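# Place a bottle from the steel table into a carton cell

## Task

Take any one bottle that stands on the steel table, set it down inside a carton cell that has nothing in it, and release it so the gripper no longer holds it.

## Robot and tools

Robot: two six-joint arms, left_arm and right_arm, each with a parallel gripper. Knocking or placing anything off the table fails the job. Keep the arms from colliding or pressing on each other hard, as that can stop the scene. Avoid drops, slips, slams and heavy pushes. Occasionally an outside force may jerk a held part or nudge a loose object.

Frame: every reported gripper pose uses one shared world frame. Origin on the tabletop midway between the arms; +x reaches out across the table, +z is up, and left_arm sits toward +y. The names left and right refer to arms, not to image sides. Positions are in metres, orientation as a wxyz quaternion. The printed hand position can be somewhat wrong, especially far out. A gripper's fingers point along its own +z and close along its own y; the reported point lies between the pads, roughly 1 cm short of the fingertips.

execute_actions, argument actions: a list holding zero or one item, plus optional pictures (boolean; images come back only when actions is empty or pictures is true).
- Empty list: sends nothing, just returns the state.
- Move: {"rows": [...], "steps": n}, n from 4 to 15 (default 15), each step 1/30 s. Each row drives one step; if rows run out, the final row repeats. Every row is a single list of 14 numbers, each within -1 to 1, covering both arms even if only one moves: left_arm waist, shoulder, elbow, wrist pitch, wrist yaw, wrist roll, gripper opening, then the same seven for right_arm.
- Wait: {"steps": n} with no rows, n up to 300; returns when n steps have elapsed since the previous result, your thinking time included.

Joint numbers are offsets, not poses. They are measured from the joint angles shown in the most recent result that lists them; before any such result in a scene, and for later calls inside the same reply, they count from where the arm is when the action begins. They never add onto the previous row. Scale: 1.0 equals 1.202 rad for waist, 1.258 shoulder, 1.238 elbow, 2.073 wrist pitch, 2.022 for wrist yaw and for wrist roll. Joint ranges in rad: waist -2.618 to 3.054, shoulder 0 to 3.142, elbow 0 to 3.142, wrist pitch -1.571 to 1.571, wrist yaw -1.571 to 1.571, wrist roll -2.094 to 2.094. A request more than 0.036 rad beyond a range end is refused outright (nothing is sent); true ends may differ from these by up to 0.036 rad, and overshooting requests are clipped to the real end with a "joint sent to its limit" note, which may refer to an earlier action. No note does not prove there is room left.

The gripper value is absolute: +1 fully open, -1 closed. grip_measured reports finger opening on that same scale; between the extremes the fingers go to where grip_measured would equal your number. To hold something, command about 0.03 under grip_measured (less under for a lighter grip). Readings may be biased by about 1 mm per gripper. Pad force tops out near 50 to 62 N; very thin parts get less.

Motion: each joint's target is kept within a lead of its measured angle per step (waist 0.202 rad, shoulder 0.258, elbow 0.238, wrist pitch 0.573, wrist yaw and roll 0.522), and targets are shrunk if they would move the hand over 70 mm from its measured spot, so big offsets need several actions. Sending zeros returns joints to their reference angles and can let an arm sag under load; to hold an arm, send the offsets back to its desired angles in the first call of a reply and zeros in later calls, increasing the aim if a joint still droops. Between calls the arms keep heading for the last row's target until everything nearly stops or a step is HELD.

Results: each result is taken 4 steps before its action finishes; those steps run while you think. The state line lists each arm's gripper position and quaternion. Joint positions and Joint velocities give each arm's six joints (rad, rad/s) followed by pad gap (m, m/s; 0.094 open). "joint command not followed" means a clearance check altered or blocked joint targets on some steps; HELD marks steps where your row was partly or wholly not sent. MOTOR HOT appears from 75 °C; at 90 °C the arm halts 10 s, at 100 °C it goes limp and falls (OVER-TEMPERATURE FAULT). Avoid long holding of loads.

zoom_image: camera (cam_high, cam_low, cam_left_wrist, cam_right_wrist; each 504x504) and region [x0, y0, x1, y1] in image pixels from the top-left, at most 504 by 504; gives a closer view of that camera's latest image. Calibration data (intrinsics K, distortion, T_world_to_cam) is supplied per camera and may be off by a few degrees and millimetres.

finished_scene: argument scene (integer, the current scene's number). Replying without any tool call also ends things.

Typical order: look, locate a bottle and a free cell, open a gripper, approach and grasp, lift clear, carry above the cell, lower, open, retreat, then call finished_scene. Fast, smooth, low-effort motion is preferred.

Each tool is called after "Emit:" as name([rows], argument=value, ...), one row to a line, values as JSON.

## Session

Emit:
execute_actions(actions=[])

Scene clock: 0.00 s of 4680.00 s.
left_arm: end_effector_position=(+0.4430, +0.3428, +0.3422) grip_measured=+1.000 end_effector_quat_wxyz=(+0.544, -0.182, +0.776, -0.261) | right_arm: end_effector_position=(+0.3546, -0.0188, +0.2844) grip_measured=+1.000 end_effector_quat_wxyz=(+0.315, -0.053, +0.917, +0.239)
Joint positions: left_arm=[ 0.427  1.469  1.35  -0.191  0.473 -0.534  0.094] | right_arm=[ 0.899  1.838  1.928 -0.847  0.037  0.626  0.094]
Joint velocities: left_arm=[ 0.017  0.007  0.012  0.007  0.095 -0.007  0.   ] | right_arm=[ 0.022 -0.022  0.007  0.007  0.022 -0.066  0.   ]
Motor temperatures (°C, as the motors report them): left_arm=[22 22 23 23 24 23] | right_arm=[26 23 24 23 22 22]
camera_calibration (this result's frames):
cam_left_wrist: T_world_to_cam=[[0.0222083, -0.660103, 0.750847, -0.0513621], [-0.836741, -0.4233, -0.347393, 0.646837], [0.547148, -0.620549, -0.561736, 0.281514], [0, 0, 0, 1]] pos_world=[0.388346, 0.414595, 0.421408]
cam_right_wrist: T_world_to_cam=[[0.256125, -0.877222, -0.406057, -0.000200991], [-0.962543, -0.270096, -0.0236353, 0.372236], [-0.0889409, 0.396901, -0.913542, 0.421507], [0, 0, 0, 1]] pos_world=[0.395834, -0.0669332, 0.39378]

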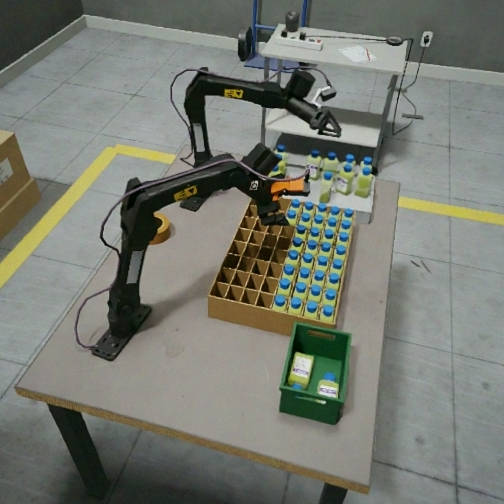

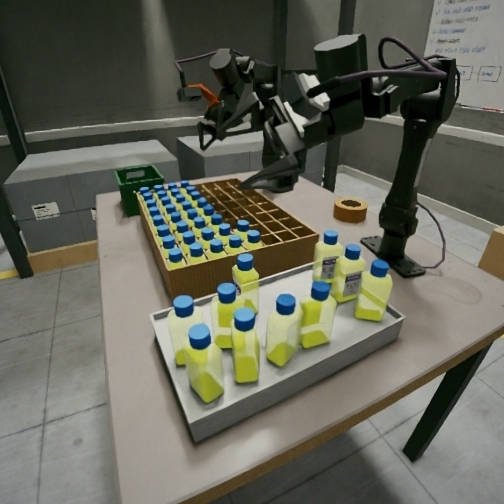

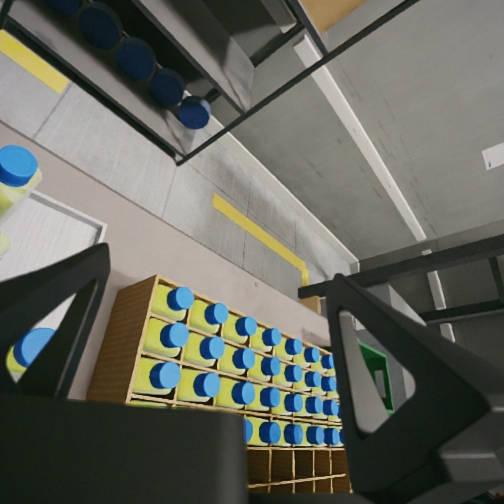

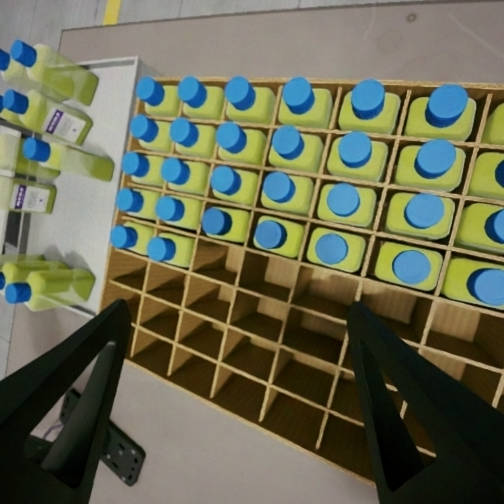

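Emit:
execute_actions([
  {"rows":[[-0.05,0.04,0.28,-0.655,-0.234,1,0.2,-0.6,0,0,0,0,0,1]]},
])

Emit:
execute_actions([
  {"steps":28},
], pictures=true)

Scene clock: 0.53 s of 4680.00 s.
left_arm: end_effector_position=(+0.3391, +0.3659, +0.2704) grip_measured=+0.202 end_effector_quat_wxyz=(+0.270, +0.109, +0.955, +0.060) | right_arm: end_effector_position=(+0.4767, -0.2390, +0.2870) grip_measured=+1.000 end_effector_quat_wxyz=(+0.368, +0.174, +0.899, +0.163)
Joint positions: left_arm=[ 0.374  1.516  1.678 -1.175  0.063  0.433  0.056] | right_arm=[ 0.394  1.838  1.928 -0.832  0.019  0.626  0.094]
Joint velocities: left_arm=[-0.007  0.027  0.002 -2.352 -0.374  2.733  0.001] | right_arm=[-1.57  -0.007 -0.017  0.066  0.007 -0.037  0.   ]
Motor temperatures (°C, as the motors report them): left_arm=[22 22 23 23 24 23] | right_arm=[26 23 24 23 22 22]
Steps of this call (steps 1 to 5: nothing new was sent; steps 6 to 16: the first 11 steps of this action). Readings (joint positions):
6: left_arm=[0.418 1.477 1.391 -0.282 0.403 -0.455] | right_arm=[0.885 1.838 1.928 -0.847 0.027 0.626]
7: left_arm=[0.406 1.498 1.461 -0.406 0.321 -0.357] | right_arm=[0.860 1.838 1.928 -0.846 0.017 0.626]
9: left_arm=[0.384 1.531 1.594 -0.614 0.207 -0.159] | right_arm=[0.775 1.838 1.928 -0.844 0.013 0.626]
13: left_arm=[0.374 1.515 1.677 -0.937 0.103 0.184] | right_arm=[0.561 1.838 1.928 -0.836 0.016 0.626]
16: the state above

Scene clock: 1.47 s of 4680.00 s.
left_arm: end_effector_position=(+0.2569, +0.3579, +0.2372) grip_measured=+0.202 end_effector_quat_wxyz=(+0.067, +0.585, +0.805, +0.073) | right_arm: end_effector_position=(+0.4922, -0.3506, +0.2873) grip_measured=+1.000 end_effector_quat_wxyz=(+0.386, +0.273, +0.873, +0.115)
Joint positions: left_arm=[ 0.374  1.517  1.678 -1.533  0.004  1.481  0.056] | right_arm=[ 0.18   1.838  1.928 -0.831  0.037  0.628  0.094]
Joint velocities: left_arm=[-0.007 -0.002  0.017 -0.037 -0.066 -0.022  0.001] | right_arm=[ 0.012  0.037  0.002 -0.051  0.022  0.081  0.   ]
Motor temperatures (°C, as the motors report them): left_arm=[22 22 23 23 24 23] | right_arm=[26 23 24 23 22 22]
Kept back: nothing.
Steps of this call (steps 1 to 4: the last 4 steps of your previous action; steps 5 to 28: the robot went on to your last target). Readings (joint positions):
1: left_arm=[0.374 1.517 1.678 -1.252 0.052 0.533] | right_arm=[0.338 1.838 1.928 -0.832 0.020 0.626]
2: left_arm=[0.374 1.517 1.678 -1.317 0.042 0.632] | right_arm=[0.282 1.838 1.928 -0.831 0.021 0.626]
4: left_arm=[0.374 1.517 1.678 -1.407 0.029 0.831] | right_arm=[0.188 1.838 1.928 -0.831 0.032 0.627]
8: left_arm=[0.374 1.517 1.678 -1.491 0.015 1.194] | right_arm=[0.139 1.838 1.928 -0.831 0.051 0.628]
28: the state above
camera_calibration (this result's frames):
cam_left_wrist: T_world_to_cam=[[-0.861834, -0.486582, -0.143111, 0.418606], [-0.477909, 0.684595, 0.550392, -0.24066], [-0.169838, 0.542741, -0.822549, 0.163395], [0, 0, 0, 1]] pos_world=[0.273506, 0.27976, 0.326765]
cam_right_wrist: T_world_to_cam=[[-0.379946, -0.827491, -0.4134, 0.0073117], [-0.900916, 0.432375, -0.0374617, 0.635098], [0.209743, 0.358205, -0.909779, 0.406431], [0, 0, 0, 1]] pos_world=[0.489702, -0.414136, 0.396577]

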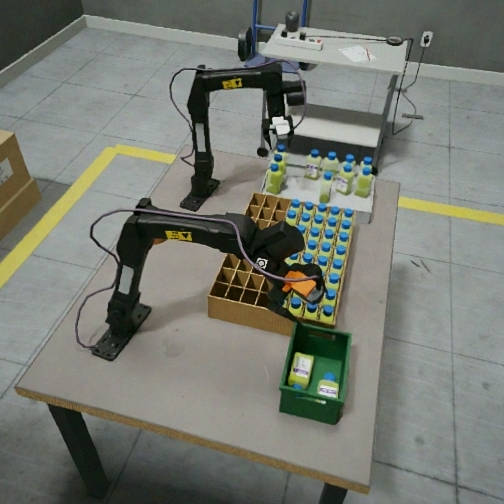

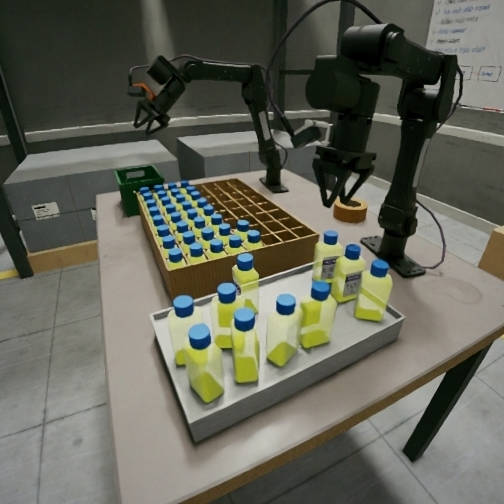

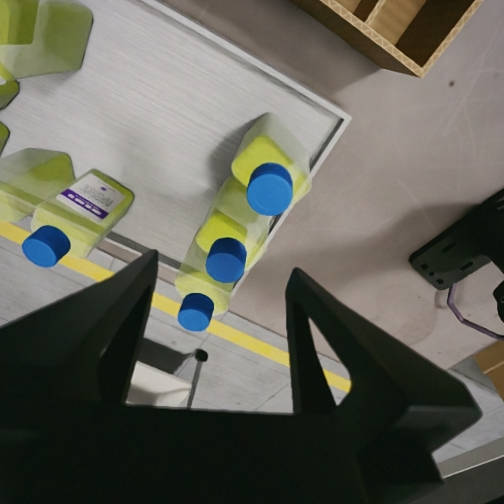

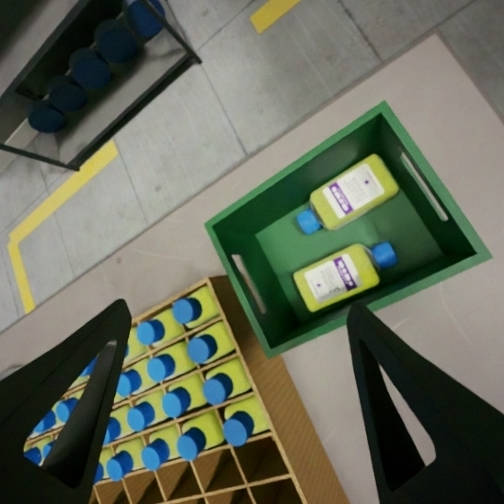

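Emit:
execute_actions([
  {"rows":[[-0.017,0.062,-0.097,0,0,0.155,0.2,0,0,0,0,0,0,1]]},
])

Emit:
execute_actions([
  {"steps":8},
], pictures=true)

Emit:
zoom_image(camera="cam_left_wrist", region=[130,100,330,300])

Scene clock: 2.03 s of 4680.00 s.
left_arm: end_effector_position=(+0.2481, +0.3529, +0.1840) grip_measured=+0.202 end_effector_quat_wxyz=(+0.002, +0.699, +0.715, -0.000) | right_arm: end_effector_position=(+0.4923, -0.3506, +0.2873) grip_measured=+1.000 end_effector_quat_wxyz=(+0.387, +0.273, +0.873, +0.115)
Joint positions: left_arm=[ 0.364  1.608  1.567 -1.528  0.004  1.761  0.056] | right_arm=[ 0.18   1.838  1.928 -0.831  0.037  0.628  0.094]
Joint velocities: left_arm=[-0.017 -0.007  0.002 -0.051 -0.007  0.227  0.   ] | right_arm=[-0.002  0.002  0.002 -0.022  0.022 -0.051  0.   ]
Motor temperatures (°C, as the motors report them): left_arm=[22 22 23 23 24 23] | right_arm=[26 23 24 23 22 22]
Steps of this call (steps 1 to 6: the robot went on to your last target; steps 7 to 17: the first 11 steps of this action). Readings (joint positions):
7: left_arm=[0.374 1.520 1.667 -1.527 0.004 1.529] | right_arm=[0.180 1.838 1.928 -0.831 0.037 0.628]
8: left_arm=[0.371 1.523 1.645 -1.524 0.004 1.582] | right_arm=[0.180 1.838 1.928 -0.831 0.037 0.628]
10: left_arm=[0.366 1.550 1.603 -1.528 0.004 1.657] | right_arm=[0.180 1.838 1.928 -0.831 0.037 0.628]
14: left_arm=[0.364 1.605 1.568 -1.528 0.004 1.735] | right_arm=[0.180 1.838 1.928 -0.831 0.037 0.628]
17: the state above

Scene clock: 2.30 s of 4680.00 s.
left_arm: end_effector_position=(+0.2481, +0.3529, +0.1840) grip_measured=+0.202 end_effector_quat_wxyz=(+0.002, +0.707, +0.707, -0.000) | right_arm: end_effector_position=(+0.4923, -0.3506, +0.2873) grip_measured=+1.000 end_effector_quat_wxyz=(+0.387, +0.273, +0.873, +0.115)
Joint positions: left_arm=[ 0.364  1.608  1.567 -1.528  0.004  1.783  0.056] | right_arm=[ 0.18   1.838  1.928 -0.831  0.037  0.628  0.094]
Joint velocities: left_arm=[-0.017 -0.002 -0.032 -0.037 -0.066  0.037 -0.001] | right_arm=[-0.007  0.017 -0.007  0.051 -0.007  0.051  0.   ]
Motor temperatures (°C, as the motors report them): left_arm=[22 23 23 23 24 23] | right_arm=[26 24 24 23 22 22]
Kept back: nothing.
Steps of this call (steps 1 to 4: the last 4 steps of your previous action; steps 5 to 8: the robot went on to your last target). Readings (joint positions):
1: left_arm=[0.364 1.608 1.567 -1.528 0.004 1.766] | right_arm=[0.180 1.838 1.928 -0.831 0.037 0.628]
2: left_arm=[0.364 1.608 1.567 -1.528 0.004 1.771] | right_arm=[0.180 1.838 1.928 -0.831 0.037 0.628]
4: left_arm=[0.364 1.608 1.567 -1.528 0.004 1.777] | right_arm=[0.180 1.838 1.928 -0.831 0.037 0.628]
8: the state above
camera_calibration (this result's frames):
cam_left_wrist: T_world_to_cam=[[-0.97959, -0.196184, 0.0437553, 0.293374], [-0.130942, 0.787994, 0.601597, -0.344107], [-0.152503, 0.583589, -0.7976, 0.0975655], [0, 0, 0, 1]] pos_world=[0.257207, 0.271771, 0.271995]
cam_right_wrist: T_world_to_cam=[[-0.379789, -0.827485, -0.413556, 0.00733636], [-0.900901, 0.432375, -0.0377989, 0.635248], [0.210089, 0.358218, -0.909694, 0.40629], [0, 0, 0, 1]] pos_world=[0.489724, -0.414135, 0.396645]

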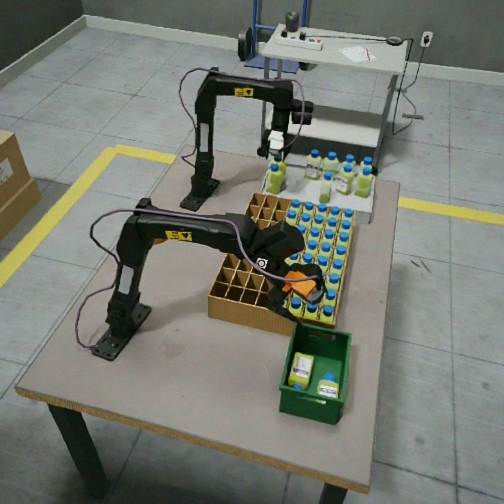

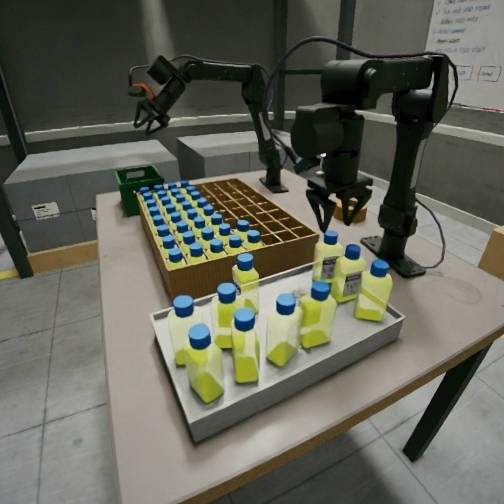

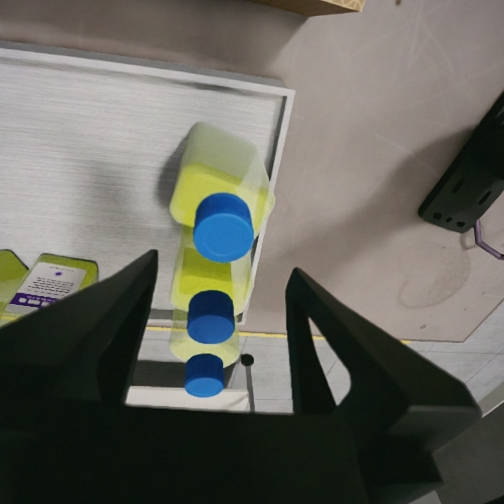

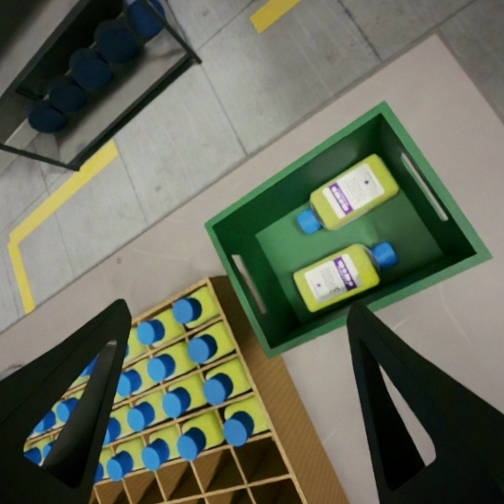

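Region (130, 100, 330, 300) of cam_left_wrist's 504x504 image, scaled by 2.520, with more detail than that image has.

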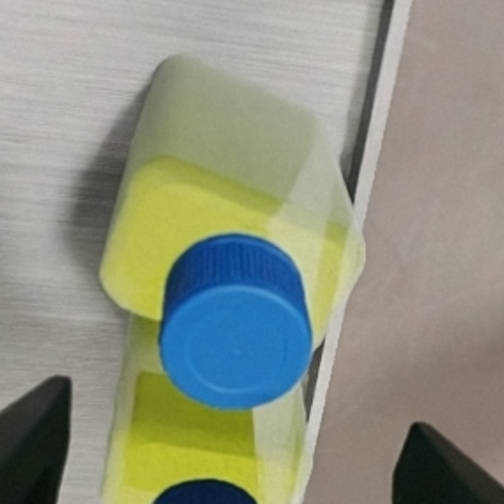

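Emit:
execute_actions([
  {"rows":[[0,0,-0.02,0.02,0,0.13,0.1,0,0,0,0,0,0,1],[0,0,-0.035,0.03,0,0.13,0.1,0,0,0,0,0,0,1],[0,0,-0.05,0.04,0,0.13,0.1,0,0,0,0,0,0,1],[0,0,-0.065,0.05,0,0.13,0.1,0,0,0,0,0,0,1],[0,0,-0.08,0.06,0,0.13,0.1,0,0,0,0,0,0,1],[0,0,-0.095,0.07,0,0.13,0.1,0,0,0,0,0,0,1],[0,0,-0.11,0.077,0,0.13,0.1,0,0,0,0,0,0,1],[0,0,-0.125,0.077,0,0.13,0.1,0,0,0,0,0,0,1],[0,0,-0.135,0.077,0,0.13,0.1,0,0,0,0,0,0,1],[0,0,-0.145,0.077,0,0.13,0.1,0,0,0,0,0,0,1]]},
])

Emit:
execute_actions([
  {"steps":9},
], pictures=true)

Emit:
zoom_image(camera="cam_low", region=[280,180,400,300])

Scene clock: 3.00 s of 4680.00 s.
left_arm: end_effector_position=(+0.2487, +0.3530, +0.1467) grip_measured=+0.102 end_effector_quat_wxyz=(-0.001, +0.785, +0.620, -0.007) | right_arm: end_effector_position=(+0.4923, -0.3506, +0.2874) grip_measured=+1.000 end_effector_quat_wxyz=(+0.387, +0.273, +0.873, +0.116)
Joint positions: left_arm=[ 0.364  1.608  1.418 -1.395  0.004  2.018  0.052] | right_arm=[ 0.18   1.838  1.928 -0.831  0.037  0.628  0.094]
Joint velocities: left_arm=[-0.002  0.017 -0.325  0.081 -0.051  0.095 -0.002] | right_arm=[ 0.007  0.007 -0.007  0.022 -0.066 -0.051  0.   ]
Motor temperatures (°C, as the motors report them): left_arm=[22 23 23 23 24 23] | right_arm=[26 24 24 24 22 22]
Steps of this call (steps 1 to 10: the robot went on to your last target; steps 11 to 21: the first 11 steps of this action). Readings (joint positions):
11: left_arm=[0.364 1.608 1.567 -1.524 0.004 1.826] | right_arm=[0.180 1.838 1.928 -0.831 0.037 0.628]
12: left_arm=[0.364 1.608 1.564 -1.515 0.004 1.869] | right_arm=[0.180 1.838 1.928 -0.831 0.037 0.628]
14: left_arm=[0.364 1.608 1.545 -1.486 0.004 1.931] | right_arm=[0.180 1.838 1.928 -0.831 0.037 0.628]
18: left_arm=[0.364 1.608 1.467 -1.420 0.004 1.996] | right_arm=[0.180 1.838 1.928 -0.831 0.037 0.628]
21: the state above

Scene clock: 3.30 s of 4680.00 s.
left_arm: end_effector_position=(+0.2526, +0.3539, +0.1448) grip_measured=+0.102 end_effector_quat_wxyz=(+0.002, +0.791, +0.612, -0.000) | right_arm: end_effector_position=(+0.4923, -0.3506, +0.2874) grip_measured=+1.000 end_effector_quat_wxyz=(+0.387, +0.273, +0.873, +0.116)
Joint positions: left_arm=[ 0.364  1.608  1.41  -1.372  0.004  2.037  0.052] | right_arm=[ 0.18   1.838  1.928 -0.831  0.037  0.628  0.094]
Joint velocities: left_arm=[-0.012  0.002 -0.027  0.11  -0.022  0.007  0.   ] | right_arm=[ 0.007  0.002 -0.012 -0.051  0.037 -0.022  0.   ]
Motor temperatures (°C, as the motors report them): left_arm=[22 23 23 23 24 23] | right_arm=[26 24 24 24 22 22]
Kept back: nothing.
Steps of this call (steps 1 to 4: the last 4 steps of your previous action; steps 5 to 9: the robot went on to your last target). Readings (joint positions):
1: left_arm=[0.364 1.608 1.412 -1.389 0.004 2.022] | right_arm=[0.180 1.838 1.928 -0.831 0.037 0.628]
2: left_arm=[0.364 1.608 1.411 -1.385 0.004 2.026] | right_arm=[0.180 1.838 1.928 -0.831 0.037 0.628]
4: left_arm=[0.364 1.608 1.410 -1.379 0.004 2.031] | right_arm=[0.180 1.838 1.928 -0.831 0.037 0.628]
8: left_arm=[0.364 1.608 1.410 -1.373 0.004 2.036] | right_arm=[0.180 1.838 1.928 -0.831 0.037 0.628]
9: the state above
camera_calibration (this result's frames):
cam_left_wrist: T_world_to_cam=[[-0.997487, 0.0559172, 0.0434974, 0.215016], [0.0708371, 0.795341, 0.602009, -0.37432], [-0.000932634, 0.603577, -0.797304, 0.0209998], [0, 0, 0, 1]] pos_world=[0.241011, 0.273014, 0.232734]
cam_right_wrist: T_world_to_cam=[[-0.379631, -0.827479, -0.413713, 0.00736098], [-0.900887, 0.432376, -0.0381362, 0.635397], [0.210436, 0.358231, -0.909608, 0.406148], [0, 0, 0, 1]] pos_world=[0.489747, -0.414134, 0.396713]

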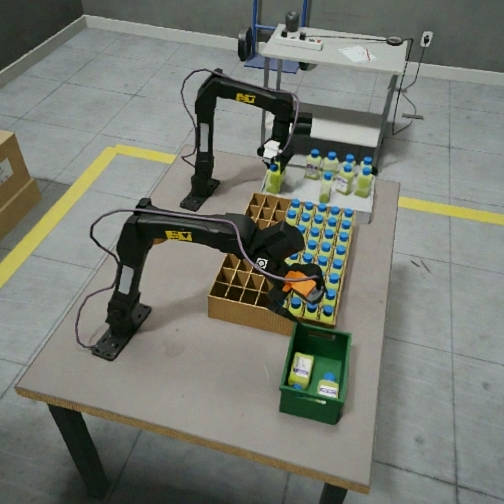

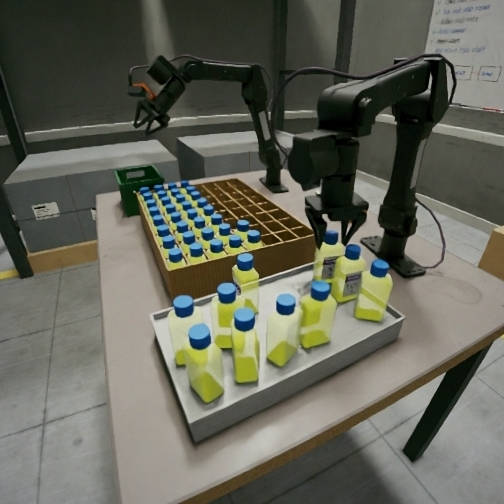

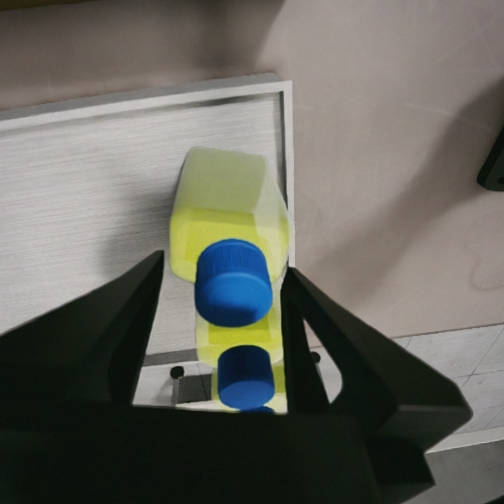

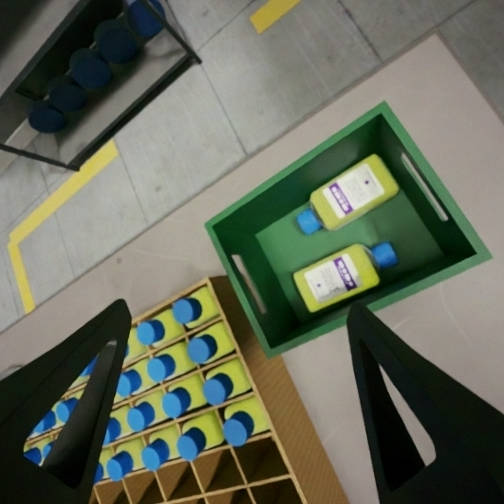

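Region (280, 180, 400, 300) of cam_low's 504x504 image, scaled by 4.200, with more detail than that image has.

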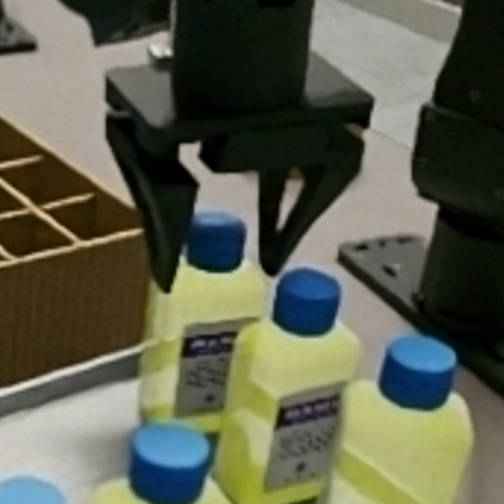

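Emit:
execute_actions([
  {"rows":[[-0.02,-0.04,0,-0.016,0,0,-0.1,0,0,0,0,0,0,1]]},
], pictures=true)

Emit:
zoom_image(camera="cam_low", region=[280,180,400,300])

Scene clock: 3.87 s of 4680.00 s.
left_arm: end_effector_position=(+0.2489, +0.3489, +0.1533) grip_measured=-0.098 end_effector_quat_wxyz=(+0.006, +0.796, +0.605, +0.008) | right_arm: end_effector_position=(+0.4923, -0.3506, +0.2874) grip_measured=+1.000 end_effector_quat_wxyz=(+0.387, +0.273, +0.873, +0.116)
Joint positions: left_arm=[ 0.348  1.575  1.41  -1.386  0.004  2.039  0.042] | right_arm=[ 0.18   1.838  1.928 -0.831  0.037  0.628  0.094]
Joint velocities: left_arm=[-0.002 -0.002 -0.002 -0.022  0.037  0.066 -0.   ] | right_arm=[ 0.002 -0.007 -0.002 -0.007  0.037 -0.037  0.   ]
Motor temperatures (°C, as the motors report them): left_arm=[22 23 23 23 24 23] | right_arm=[26 24 24 24 22 22]
Steps of this call (steps 1 to 6: the robot went on to your last target; steps 7 to 17: the first 11 steps of this action). Readings (joint positions):
7: left_arm=[0.362 1.606 1.410 -1.370 0.004 2.039] | right_arm=[0.180 1.838 1.928 -0.831 0.037 0.628]
8: left_arm=[0.359 1.602 1.410 -1.373 0.004 2.039] | right_arm=[0.180 1.838 1.928 -0.831 0.037 0.628]
10: left_arm=[0.352 1.589 1.410 -1.377 0.004 2.039] | right_arm=[0.180 1.838 1.928 -0.831 0.037 0.628]
14: left_arm=[0.348 1.575 1.410 -1.385 0.004 2.039] | right_arm=[0.180 1.838 1.928 -0.831 0.037 0.628]
17: the state above
camera_calibration (this result's frames):
cam_left_wrist: T_world_to_cam=[[-0.996973, 0.073252, 0.0260635, 0.20778], [0.0740089, 0.791344, 0.606874, -0.375347], [0.0238295, 0.606966, -0.79437, 0.02297], [0, 0, 0, 1]] pos_world=[0.234382, 0.267867, 0.24062]
cam_right_wrist: T_world_to_cam=[[-0.379631, -0.827479, -0.413713, 0.00736098], [-0.900887, 0.432376, -0.0381362, 0.635397], [0.210436, 0.358231, -0.909608, 0.406148], [0, 0, 0, 1]] pos_world=[0.489747, -0.414134, 0.396713]

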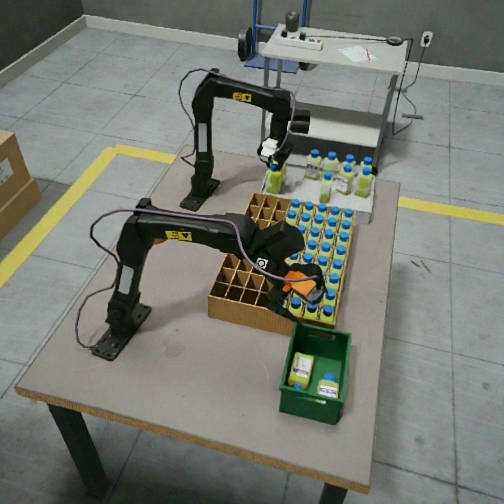

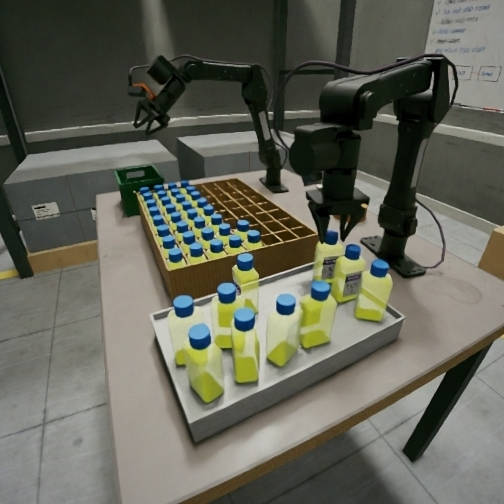

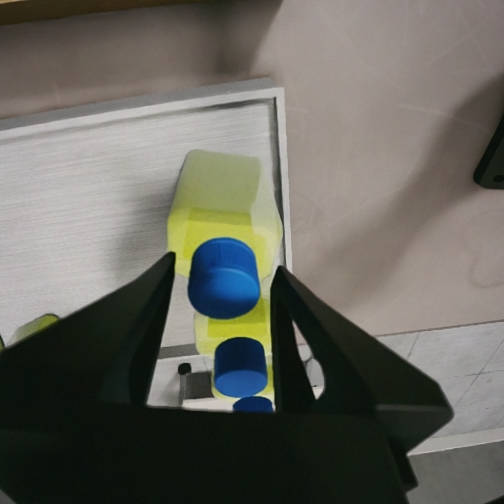

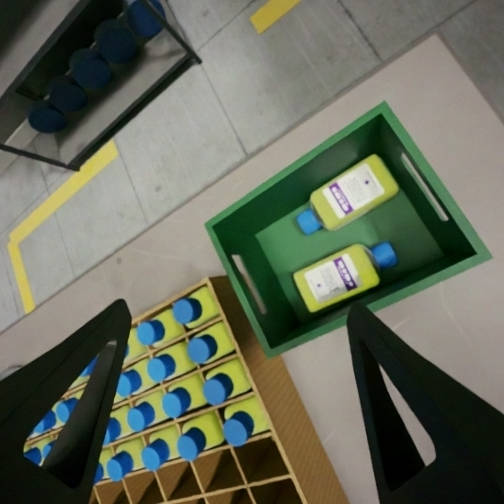

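Region (280, 180, 400, 300) of cam_low's 504x504 image, scaled by 4.200, with more detail than that image has.

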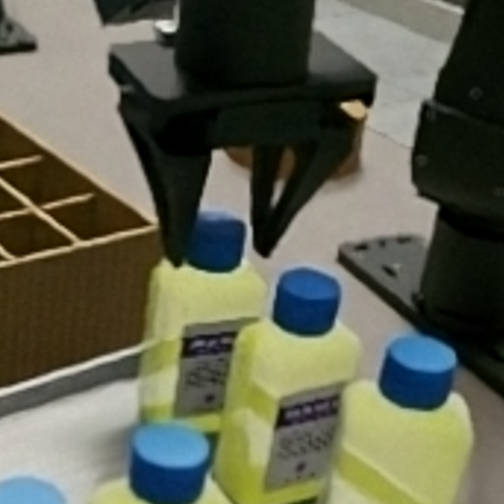

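Emit:
execute_actions([
  {"rows":[[0,0.022,0,0,0,0,-0.2,0,0,0,0,0,0,1],[0,0.022,0,0,0,0,-0.2,0,0,0,0,0,0,1],[0,0.022,0,0,0,0,-0.2,0,0,0,0,0,0,1],[0,0.022,0,0,0,0,-0.25,0,0,0,0,0,0,1],[0,0.022,0,0,0,0,-0.3,0,0,0,0,0,0,1],[0,0.022,0,0,0,0,-0.35,0,0,0,0,0,0,1],[0,0.022,0,0,0,0,-0.4,0,0,0,0,0,0,1],[0,0.022,0,0,0,0,-0.45,0,0,0,0,0,0,1],[0,0.022,0,0,0,0,-0.5,0,0,0,0,0,0,1]]},
], pictures=true)

Emit:
zoom_image(camera="cam_low", region=[280,180,400,300])

Scene clock: 4.43 s of 4680.00 s.
left_arm: end_effector_position=(+0.2502, +0.3491, +0.1494) grip_measured=-0.453 end_effector_quat_wxyz=(+0.003, +0.796, +0.605, +0.003) | right_arm: end_effector_position=(+0.4924, -0.3506, +0.2875) grip_measured=+1.000 end_effector_quat_wxyz=(+0.387, +0.273, +0.873, +0.116)
Joint positions: left_arm=[ 0.348  1.59   1.41  -1.383  0.004  2.039  0.026] | right_arm=[ 0.18   1.838  1.928 -0.83   0.037  0.628  0.094]
Joint velocities: left_arm=[-0.007  0.007 -0.002  0.022 -0.007 -0.125 -0.001] | right_arm=[-0.002 -0.007 -0.002  0.007  0.095 -0.022  0.   ]
Motor temperatures (°C, as the motors report them): left_arm=[22 23 23 23 24 23] | right_arm=[26 24 24 24 22 22]
Steps of this call (steps 1 to 4: the last 4 steps of your previous action; steps 5 to 6: the robot went on to your last target; steps 7 to 17: the first 11 steps of this action). Readings (joint positions):
7: left_arm=[0.348 1.576 1.410 -1.386 0.004 2.039] | right_arm=[0.180 1.838 1.928 -0.831 0.037 0.628]
8: left_arm=[0.348 1.578 1.410 -1.386 0.004 2.039] | right_arm=[0.180 1.838 1.928 -0.831 0.037 0.628]
10: left_arm=[0.348 1.584 1.410 -1.386 0.004 2.039] | right_arm=[0.180 1.838 1.928 -0.830 0.037 0.628]
14: left_arm=[0.348 1.590 1.410 -1.384 0.004 2.039] | right_arm=[0.180 1.838 1.928 -0.830 0.037 0.628]
17: the state above
camera_calibration (this result's frames):
cam_left_wrist: T_world_to_cam=[[-0.996605, 0.0733258, 0.0374508, 0.207257], [0.0810296, 0.792753, 0.604134, -0.375146], [0.0146094, 0.605117, -0.796003, 0.0229479], [0, 0, 0, 1]] pos_world=[0.236616, 0.268315, 0.237143]
cam_right_wrist: T_world_to_cam=[[-0.379473, -0.827473, -0.413869, 0.00738555], [-0.900872, 0.432376, -0.0384735, 0.635546], [0.210783, 0.358244, -0.909523, 0.406007], [0, 0, 0, 1]] pos_world=[0.489769, -0.414133, 0.396781]

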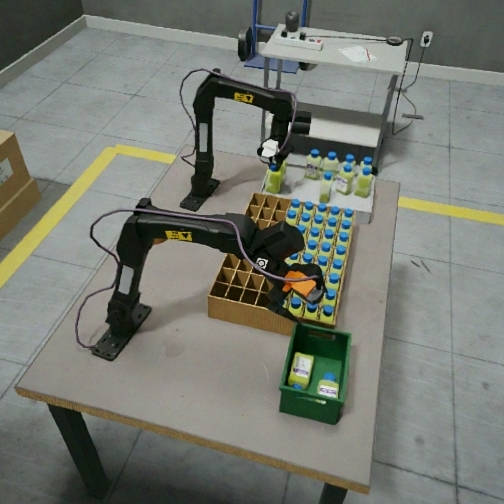

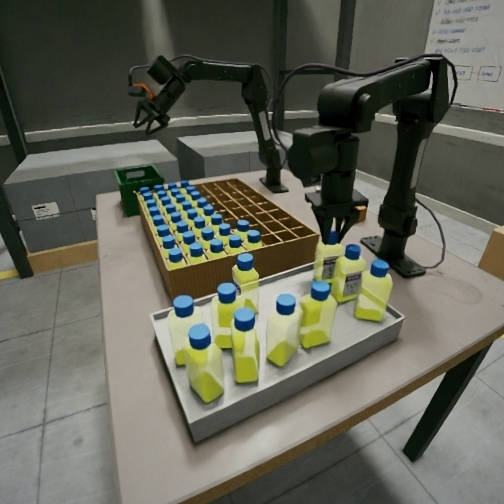

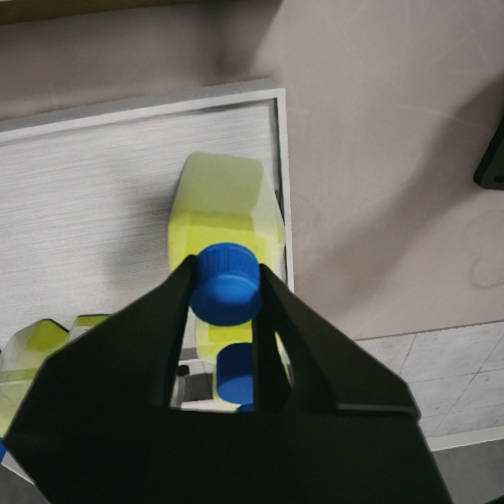

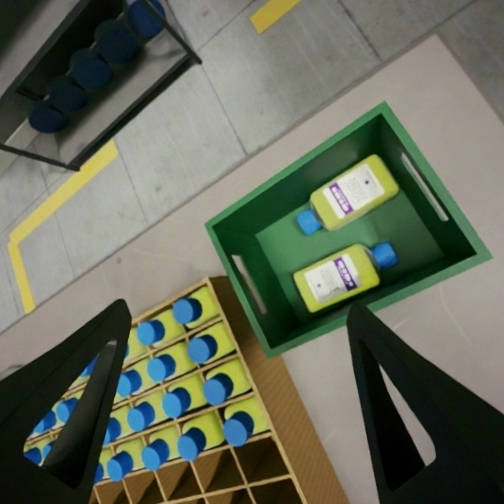

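Region (280, 180, 400, 300) of cam_low's 504x504 image, scaled by 4.200, with more detail than that image has.

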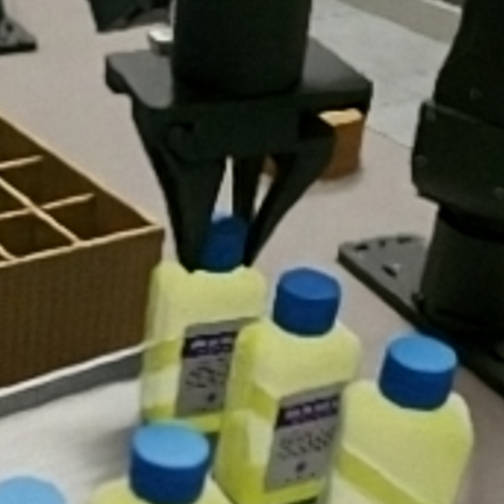

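Emit:
execute_actions([
  {"rows":[[0,0,0.03,-0.03,0,0,-0.49,0,0,0,0,0,0,1],[0,0,0.055,-0.05,0,0,-0.49,0,0,0,0,0,0,1],[0,0,0.08,-0.07,0,0,-0.49,0,0,0,0,0,0,1],[0,0,0.105,-0.09,0,0,-0.49,0,0,0,0,0,0,1],[0,0,0.13,-0.09,0,0,-0.49,0,0,0,0,0,0,1],[0,0,0.155,-0.09,0,0,-0.49,0,0,0,0,0,0,1],[0,0,0.18,-0.09,0,0,-0.49,0,0,0,0,0,0,1],[0,0,0.205,-0.09,0,0,-0.49,0,0,0,0,0,0,1],[0,0,0.23,-0.09,0,0,-0.49,0,0,0,0,0,0,1],[-0.03,0,0.255,-0.09,0,0,-0.49,0,0,0,0,0,0,1],[-0.06,0,0.255,-0.09,0,0,-0.49,0,0,0,0,0,0,1],[-0.1,0,0.255,-0.09,0,0,-0.49,0,0,0,0,0,0,1],[-0.15,0,0.255,-0.09,0,-0.1,-0.49,0,0,0,0,0,0,1],[-0.2,0,0.255,-0.09,0,-0.2,-0.49,0,0,0,0,0,0,1],[-0.4,0,0.255,-0.09,0,-1,-0.49,0,0,0,0,0,0,1]]},
])

Emit:
execute_actions([
  {"steps":30},
])

Emit:
execute_actions([
  {"rows":[[0,0,0,0,0,-0.15,-0.49,0,0,0,0,0,0,1]]},
], pictures=true)

Scene clock: 5.07 s of 4680.00 s.
left_arm: end_effector_position=(+0.2678, +0.3499, +0.2131) grip_measured=-0.453 end_effector_quat_wxyz=(+0.026, +0.798, +0.599, +0.054) | right_arm: end_effector_position=(+0.4924, -0.3506, +0.2875) grip_measured=+1.000 end_effector_quat_wxyz=(+0.387, +0.273, +0.873, +0.116)
Joint positions: left_arm=[ 0.337  1.596  1.667 -1.523 -0.001  2.039  0.026] | right_arm=[ 0.18   1.838  1.928 -0.83   0.037  0.628  0.094]
Joint velocities: left_arm=[-0.369  0.012  0.716  0.051 -0.095  0.022  0.   ] | right_arm=[ 0.007 -0.007 -0.002 -0.066  0.007 -0.007  0.   ]
Motor temperatures (°C, as the motors report them): left_arm=[22 23 23 23 24 23] | right_arm=[26 24 24 24 22 22]
joint sent to its limit (left arm) — the command would take joint 4 (wrist pitch) past its lower limit, so that joint was sent only as far as its limit.
Steps of this call (steps 1 to 4: the last 4 steps of your previous action; steps 5 to 8: the robot went on to your last target; steps 9 to 19: the first 11 steps of this action). Readings (joint positions):
9: left_arm=[0.348 1.590 1.411 -1.386 0.004 2.039] | right_arm=[0.180 1.838 1.928 -0.830 0.037 0.628]
10: left_arm=[0.348 1.591 1.417 -1.397 0.004 2.039] | right_arm=[0.180 1.838 1.928 -0.830 0.037 0.628]
12: left_arm=[0.348 1.595 1.450 -1.444 0.004 2.039] | right_arm=[0.180 1.838 1.928 -0.830 0.037 0.628]
16: left_arm=[0.348 1.596 1.572 -1.512 0.004 2.039] | right_arm=[0.180 1.838 1.928 -0.830 0.037 0.628]
19: the state above

Scene clock: 6.07 s of 4680.00 s.
left_arm: end_effector_position=(+0.2593, +0.2088, +0.2215) grip_measured=-0.453 end_effector_quat_wxyz=(+0.061, +0.171, +0.983, -0.012) | right_arm: end_effector_position=(+0.4924, -0.3506, +0.2875) grip_measured=+1.000 end_effector_quat_wxyz=(+0.387, +0.273, +0.873, +0.116)
Joint positions: left_arm=[-0.141  1.597  1.703 -1.552  0.009  0.053  0.026] | right_arm=[ 0.18   1.838  1.928 -0.83   0.037  0.628  0.094]
Joint velocities: left_arm=[ 0.017 -0.002  0.007  0.007 -0.022 -0.168 -0.001] | right_arm=[-0.012 -0.007 -0.007  0.007 -0.037  0.051  0.   ]
Motor temperatures (°C, as the motors report them): left_arm=[22 23 23 23 24 23] | right_arm=[26 24 25 24 22 22]
joint sent to its limit (left arm) — the command would take joint 4 (wrist pitch) past its lower limit, so that joint was sent only as far as its limit.
Kept back: nothing.
From where the robot then was, a joint's target lay farther than a number of 1.0 reaches, so one or more steps of this call were cut to that.
Steps of this call (steps 1 to 4: the last 4 steps of your previous action; steps 5 to 30: the robot went on to your last target). Readings (joint positions):
1: left_arm=[0.316 1.596 1.688 -1.523 -0.006 2.039] | right_arm=[0.180 1.838 1.928 -0.830 0.037 0.628]
2: left_arm=[0.282 1.596 1.699 -1.523 -0.011 2.009] | right_arm=[0.180 1.838 1.928 -0.830 0.037 0.628]
4: left_arm=[0.177 1.596 1.703 -1.524 -0.016 1.851] | right_arm=[0.180 1.838 1.928 -0.830 0.037 0.628]
8: left_arm=[-0.090 1.597 1.703 -1.524 -0.006 1.454] | right_arm=[0.180 1.838 1.928 -0.830 0.037 0.628]
30: the state above

Scene clock: 6.43 s of 4680.00 s.
left_arm: end_effector_position=(+0.2593, +0.2088, +0.2215) grip_measured=-0.453 end_effector_quat_wxyz=(+0.059, +0.036, +0.997, -0.020) | right_arm: end_effector_position=(+0.4925, -0.3506, +0.2875) grip_measured=+1.000 end_effector_quat_wxyz=(+0.387, +0.273, +0.873, +0.116)
Joint positions: left_arm=[-0.141  1.597  1.703 -1.552  0.009 -0.219  0.026] | right_arm=[ 0.18   1.838  1.928 -0.83   0.037  0.628  0.094]
Joint velocities: left_arm=[-0.002 -0.017  0.002 -0.081  0.007 -0.212 -0.   ] | right_arm=[-0.012 -0.017 -0.022  0.037 -0.051 -0.037  0.   ]
Motor temperatures (°C, as the motors report them): left_arm=[22 23 23 23 24 23] | right_arm=[26 24 25 24 22 22]
Steps of this call (steps 1 to 11: the first 11 steps of this action). Readings (joint positions):
1: left_arm=[-0.141 1.597 1.703 -1.552 0.009 0.006] | right_arm=[0.180 1.838 1.928 -0.830 0.037 0.628]
2: left_arm=[-0.141 1.597 1.703 -1.552 0.009 -0.045] | right_arm=[0.180 1.838 1.928 -0.830 0.037 0.628]
4: left_arm=[-0.141 1.597 1.703 -1.552 0.009 -0.117] | right_arm=[0.180 1.838 1.928 -0.830 0.037 0.628]
8: left_arm=[-0.141 1.597 1.703 -1.552 0.009 -0.193] | right_arm=[0.180 1.838 1.928 -0.830 0.037 0.628]
11: the state above
camera_calibration (this result's frames):
cam_left_wrist: T_world_to_cam=[[0.115331, -0.987854, 0.104133, 0.142384], [-0.858145, -0.046288, 0.511316, 0.131053], [-0.500286, -0.148331, -0.85306, 0.468577], [0, 0, 0, 1]] pos_world=[0.330464, 0.216225, 0.317889]
cam_right_wrist: T_world_to_cam=[[-0.379315, -0.827468, -0.414026, 0.00741007], [-0.900857, 0.432377, -0.0388107, 0.635695], [0.21113, 0.358256, -0.909437, 0.405865], [0, 0, 0, 1]] pos_world=[0.489791, -0.414132, 0.396849]

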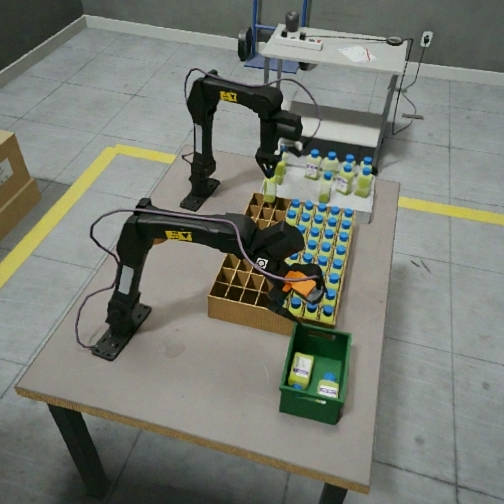

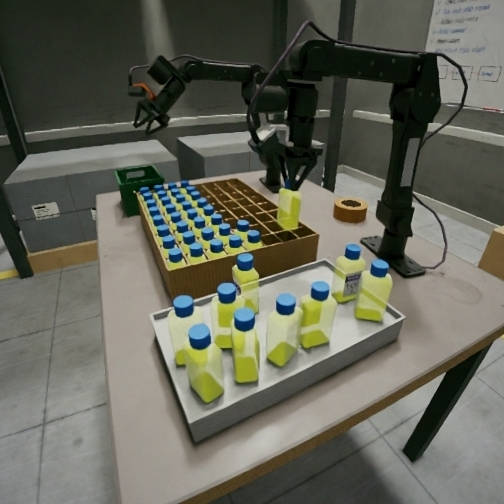

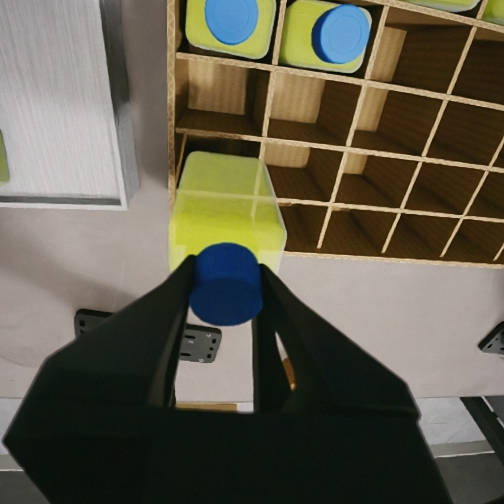

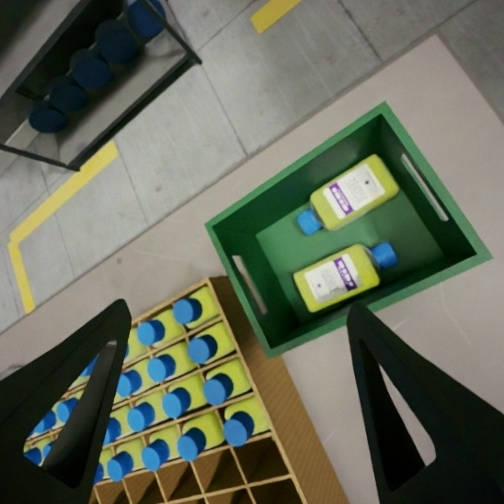

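Emit:
execute_actions([
  {"rows":[[0.017,0.035,-0.042,0,-0.007,0.007,-0.49,0,0,0,0,0,0,1]]},
])

Emit:
execute_actions([
  {"steps":5},
], pictures=true)

Emit:
zoom_image(camera="cam_low", region=[230,160,350,280])

Emit:
zoom_image(camera="cam_high", region=[230,150,320,240])

Scene clock: 7.00 s of 4680.00 s.
left_arm: end_effector_position=(+0.2579, +0.2129, +0.1974) grip_measured=-0.453 end_effector_quat_wxyz=(+0.016, +0.033, +0.999, -0.008) | right_arm: end_effector_position=(+0.4925, -0.3506, +0.2876) grip_measured=+1.000 end_effector_quat_wxyz=(+0.387, +0.273, +0.873, +0.116)
Joint positions: left_arm=[-0.13   1.646  1.661 -1.552  0.007 -0.213  0.026] | right_arm=[ 0.18   1.838  1.928 -0.829  0.037  0.628  0.094]
Joint velocities: left_arm=[-0.012 -0.002 -0.007  0.037 -0.007  0.066 -0.001] | right_arm=[ 0.007 -0.012 -0.007 -0.125  0.022  0.007  0.   ]
Motor temperatures (°C, as the motors report them): left_arm=[22 23 23 23 24 23] | right_arm=[26 25 25 24 22 22]
Steps of this call (steps 1 to 4: the last 4 steps of your previous action; steps 5 to 6: the robot went on to your last target; steps 7 to 17: the first 11 steps of this action). Readings (joint positions):
7: left_arm=[-0.140 1.599 1.699 -1.552 0.009 -0.235] | right_arm=[0.180 1.838 1.928 -0.830 0.037 0.628]
8: left_arm=[-0.138 1.601 1.693 -1.551 0.009 -0.230] | right_arm=[0.180 1.838 1.928 -0.830 0.037 0.628]
10: left_arm=[-0.133 1.615 1.678 -1.552 0.008 -0.223] | right_arm=[0.180 1.838 1.928 -0.830 0.037 0.628]
14: left_arm=[-0.130 1.643 1.662 -1.552 0.007 -0.215] | right_arm=[0.180 1.838 1.928 -0.830 0.037 0.628]
17: the state above

Scene clock: 7.17 s of 4680.00 s.
left_arm: end_effector_position=(+0.2579, +0.2129, +0.1974) grip_measured=-0.453 end_effector_quat_wxyz=(+0.016, +0.034, +0.999, -0.008) | right_arm: end_effector_position=(+0.4925, -0.3506, +0.2876) grip_measured=+1.000 end_effector_quat_wxyz=(+0.387, +0.273, +0.873, +0.116)
Joint positions: left_arm=[-0.13   1.646  1.661 -1.552  0.007 -0.211  0.026] | right_arm=[ 0.18   1.838  1.928 -0.829  0.037  0.628  0.094]
Joint velocities: left_arm=[-0.002 -0.002  0.012  0.037 -0.051 -0.051  0.   ] | right_arm=[ 0.002 -0.007  0.002  0.022  0.037 -0.022  0.   ]
Motor temperatures (°C, as the motors report them): left_arm=[22 23 23 23 24 23] | right_arm=[26 25 25 24 22 22]
Kept back: nothing.
Steps of this call (steps 1 to 4: the last 4 steps of your previous action; step 5: the robot went on to your last target). Readings (joint positions):
1: left_arm=[-0.130 1.646 1.661 -1.552 0.007 -0.212] | right_arm=[0.180 1.838 1.928 -0.829 0.037 0.628]
2: left_arm=[-0.130 1.646 1.661 -1.552 0.007 -0.212] | right_arm=[0.180 1.838 1.928 -0.829 0.037 0.628]
4: left_arm=[-0.130 1.646 1.661 -1.552 0.007 -0.212] | right_arm=[0.180 1.838 1.928 -0.829 0.037 0.628]
5: the state above
camera_calibration (this result's frames):
cam_left_wrist: T_world_to_cam=[[0.126145, -0.989772, 0.0666316, 0.154174], [-0.811569, -0.06434, 0.580704, 0.120491], [-0.570477, -0.127329, -0.811384, 0.453353], [0, 0, 0, 1]] pos_world=[0.336966, 0.218075, 0.2876]
cam_right_wrist: T_world_to_cam=[[-0.379158, -0.827462, -0.414182, 0.00743455], [-0.900843, 0.432377, -0.039148, 0.635844], [0.211476, 0.358269, -0.909352, 0.405724], [0, 0, 0, 1]] pos_world=[0.489813, -0.414131, 0.396917]

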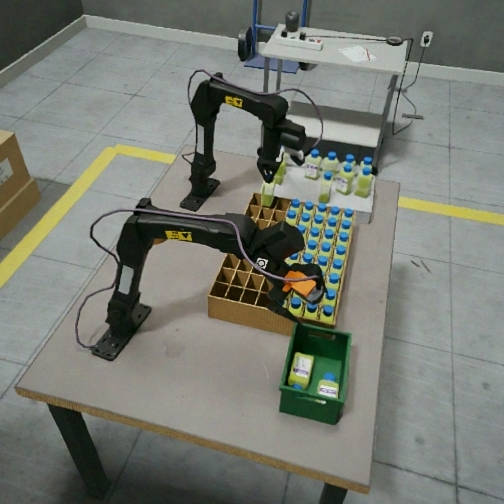

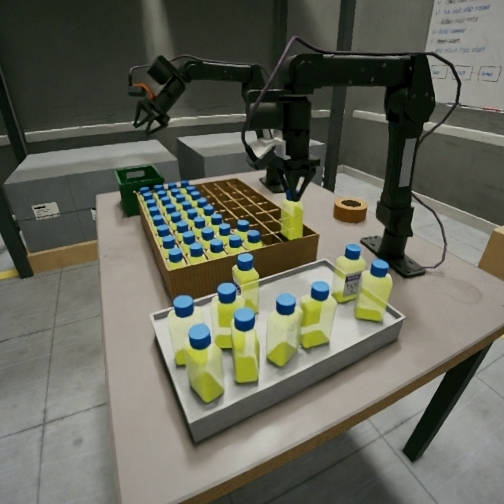

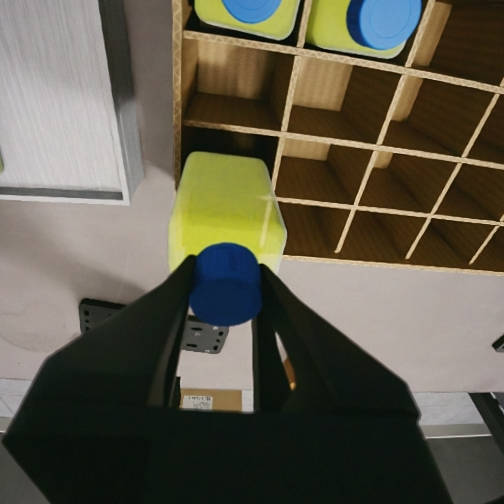

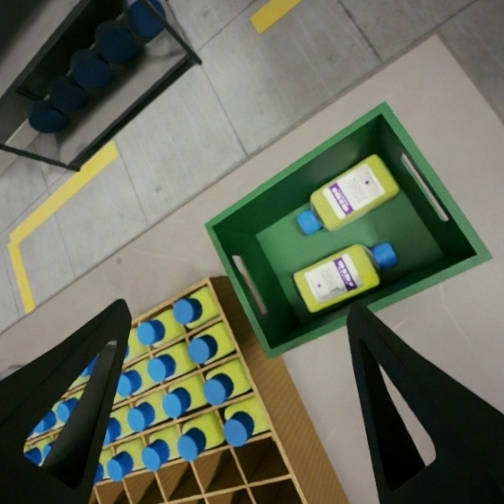

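Region (230, 160, 350, 280) of cam_low's 504x504 image, scaled by 4.200, with more detail than that image has.

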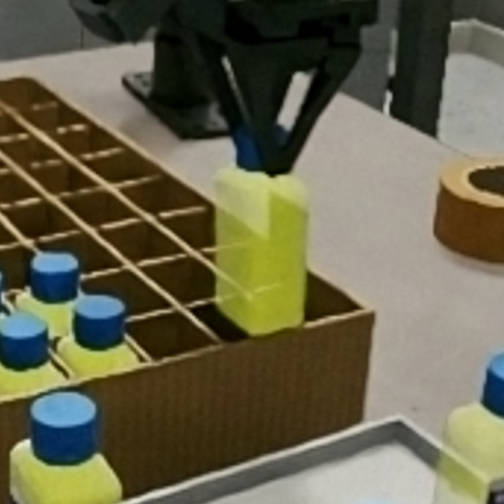

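Region (230, 150, 320, 240) of cam_high's 504x504 image, scaled by 5.600, with more detail than that image has.

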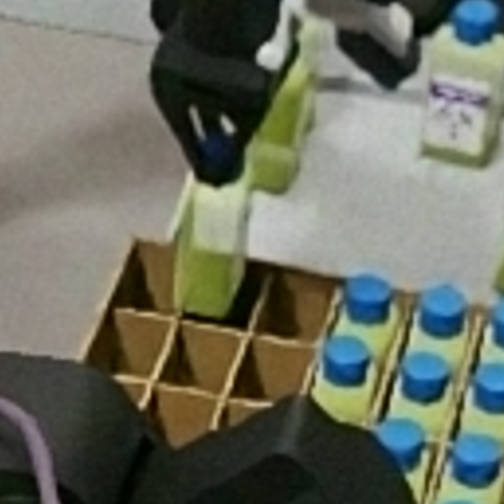

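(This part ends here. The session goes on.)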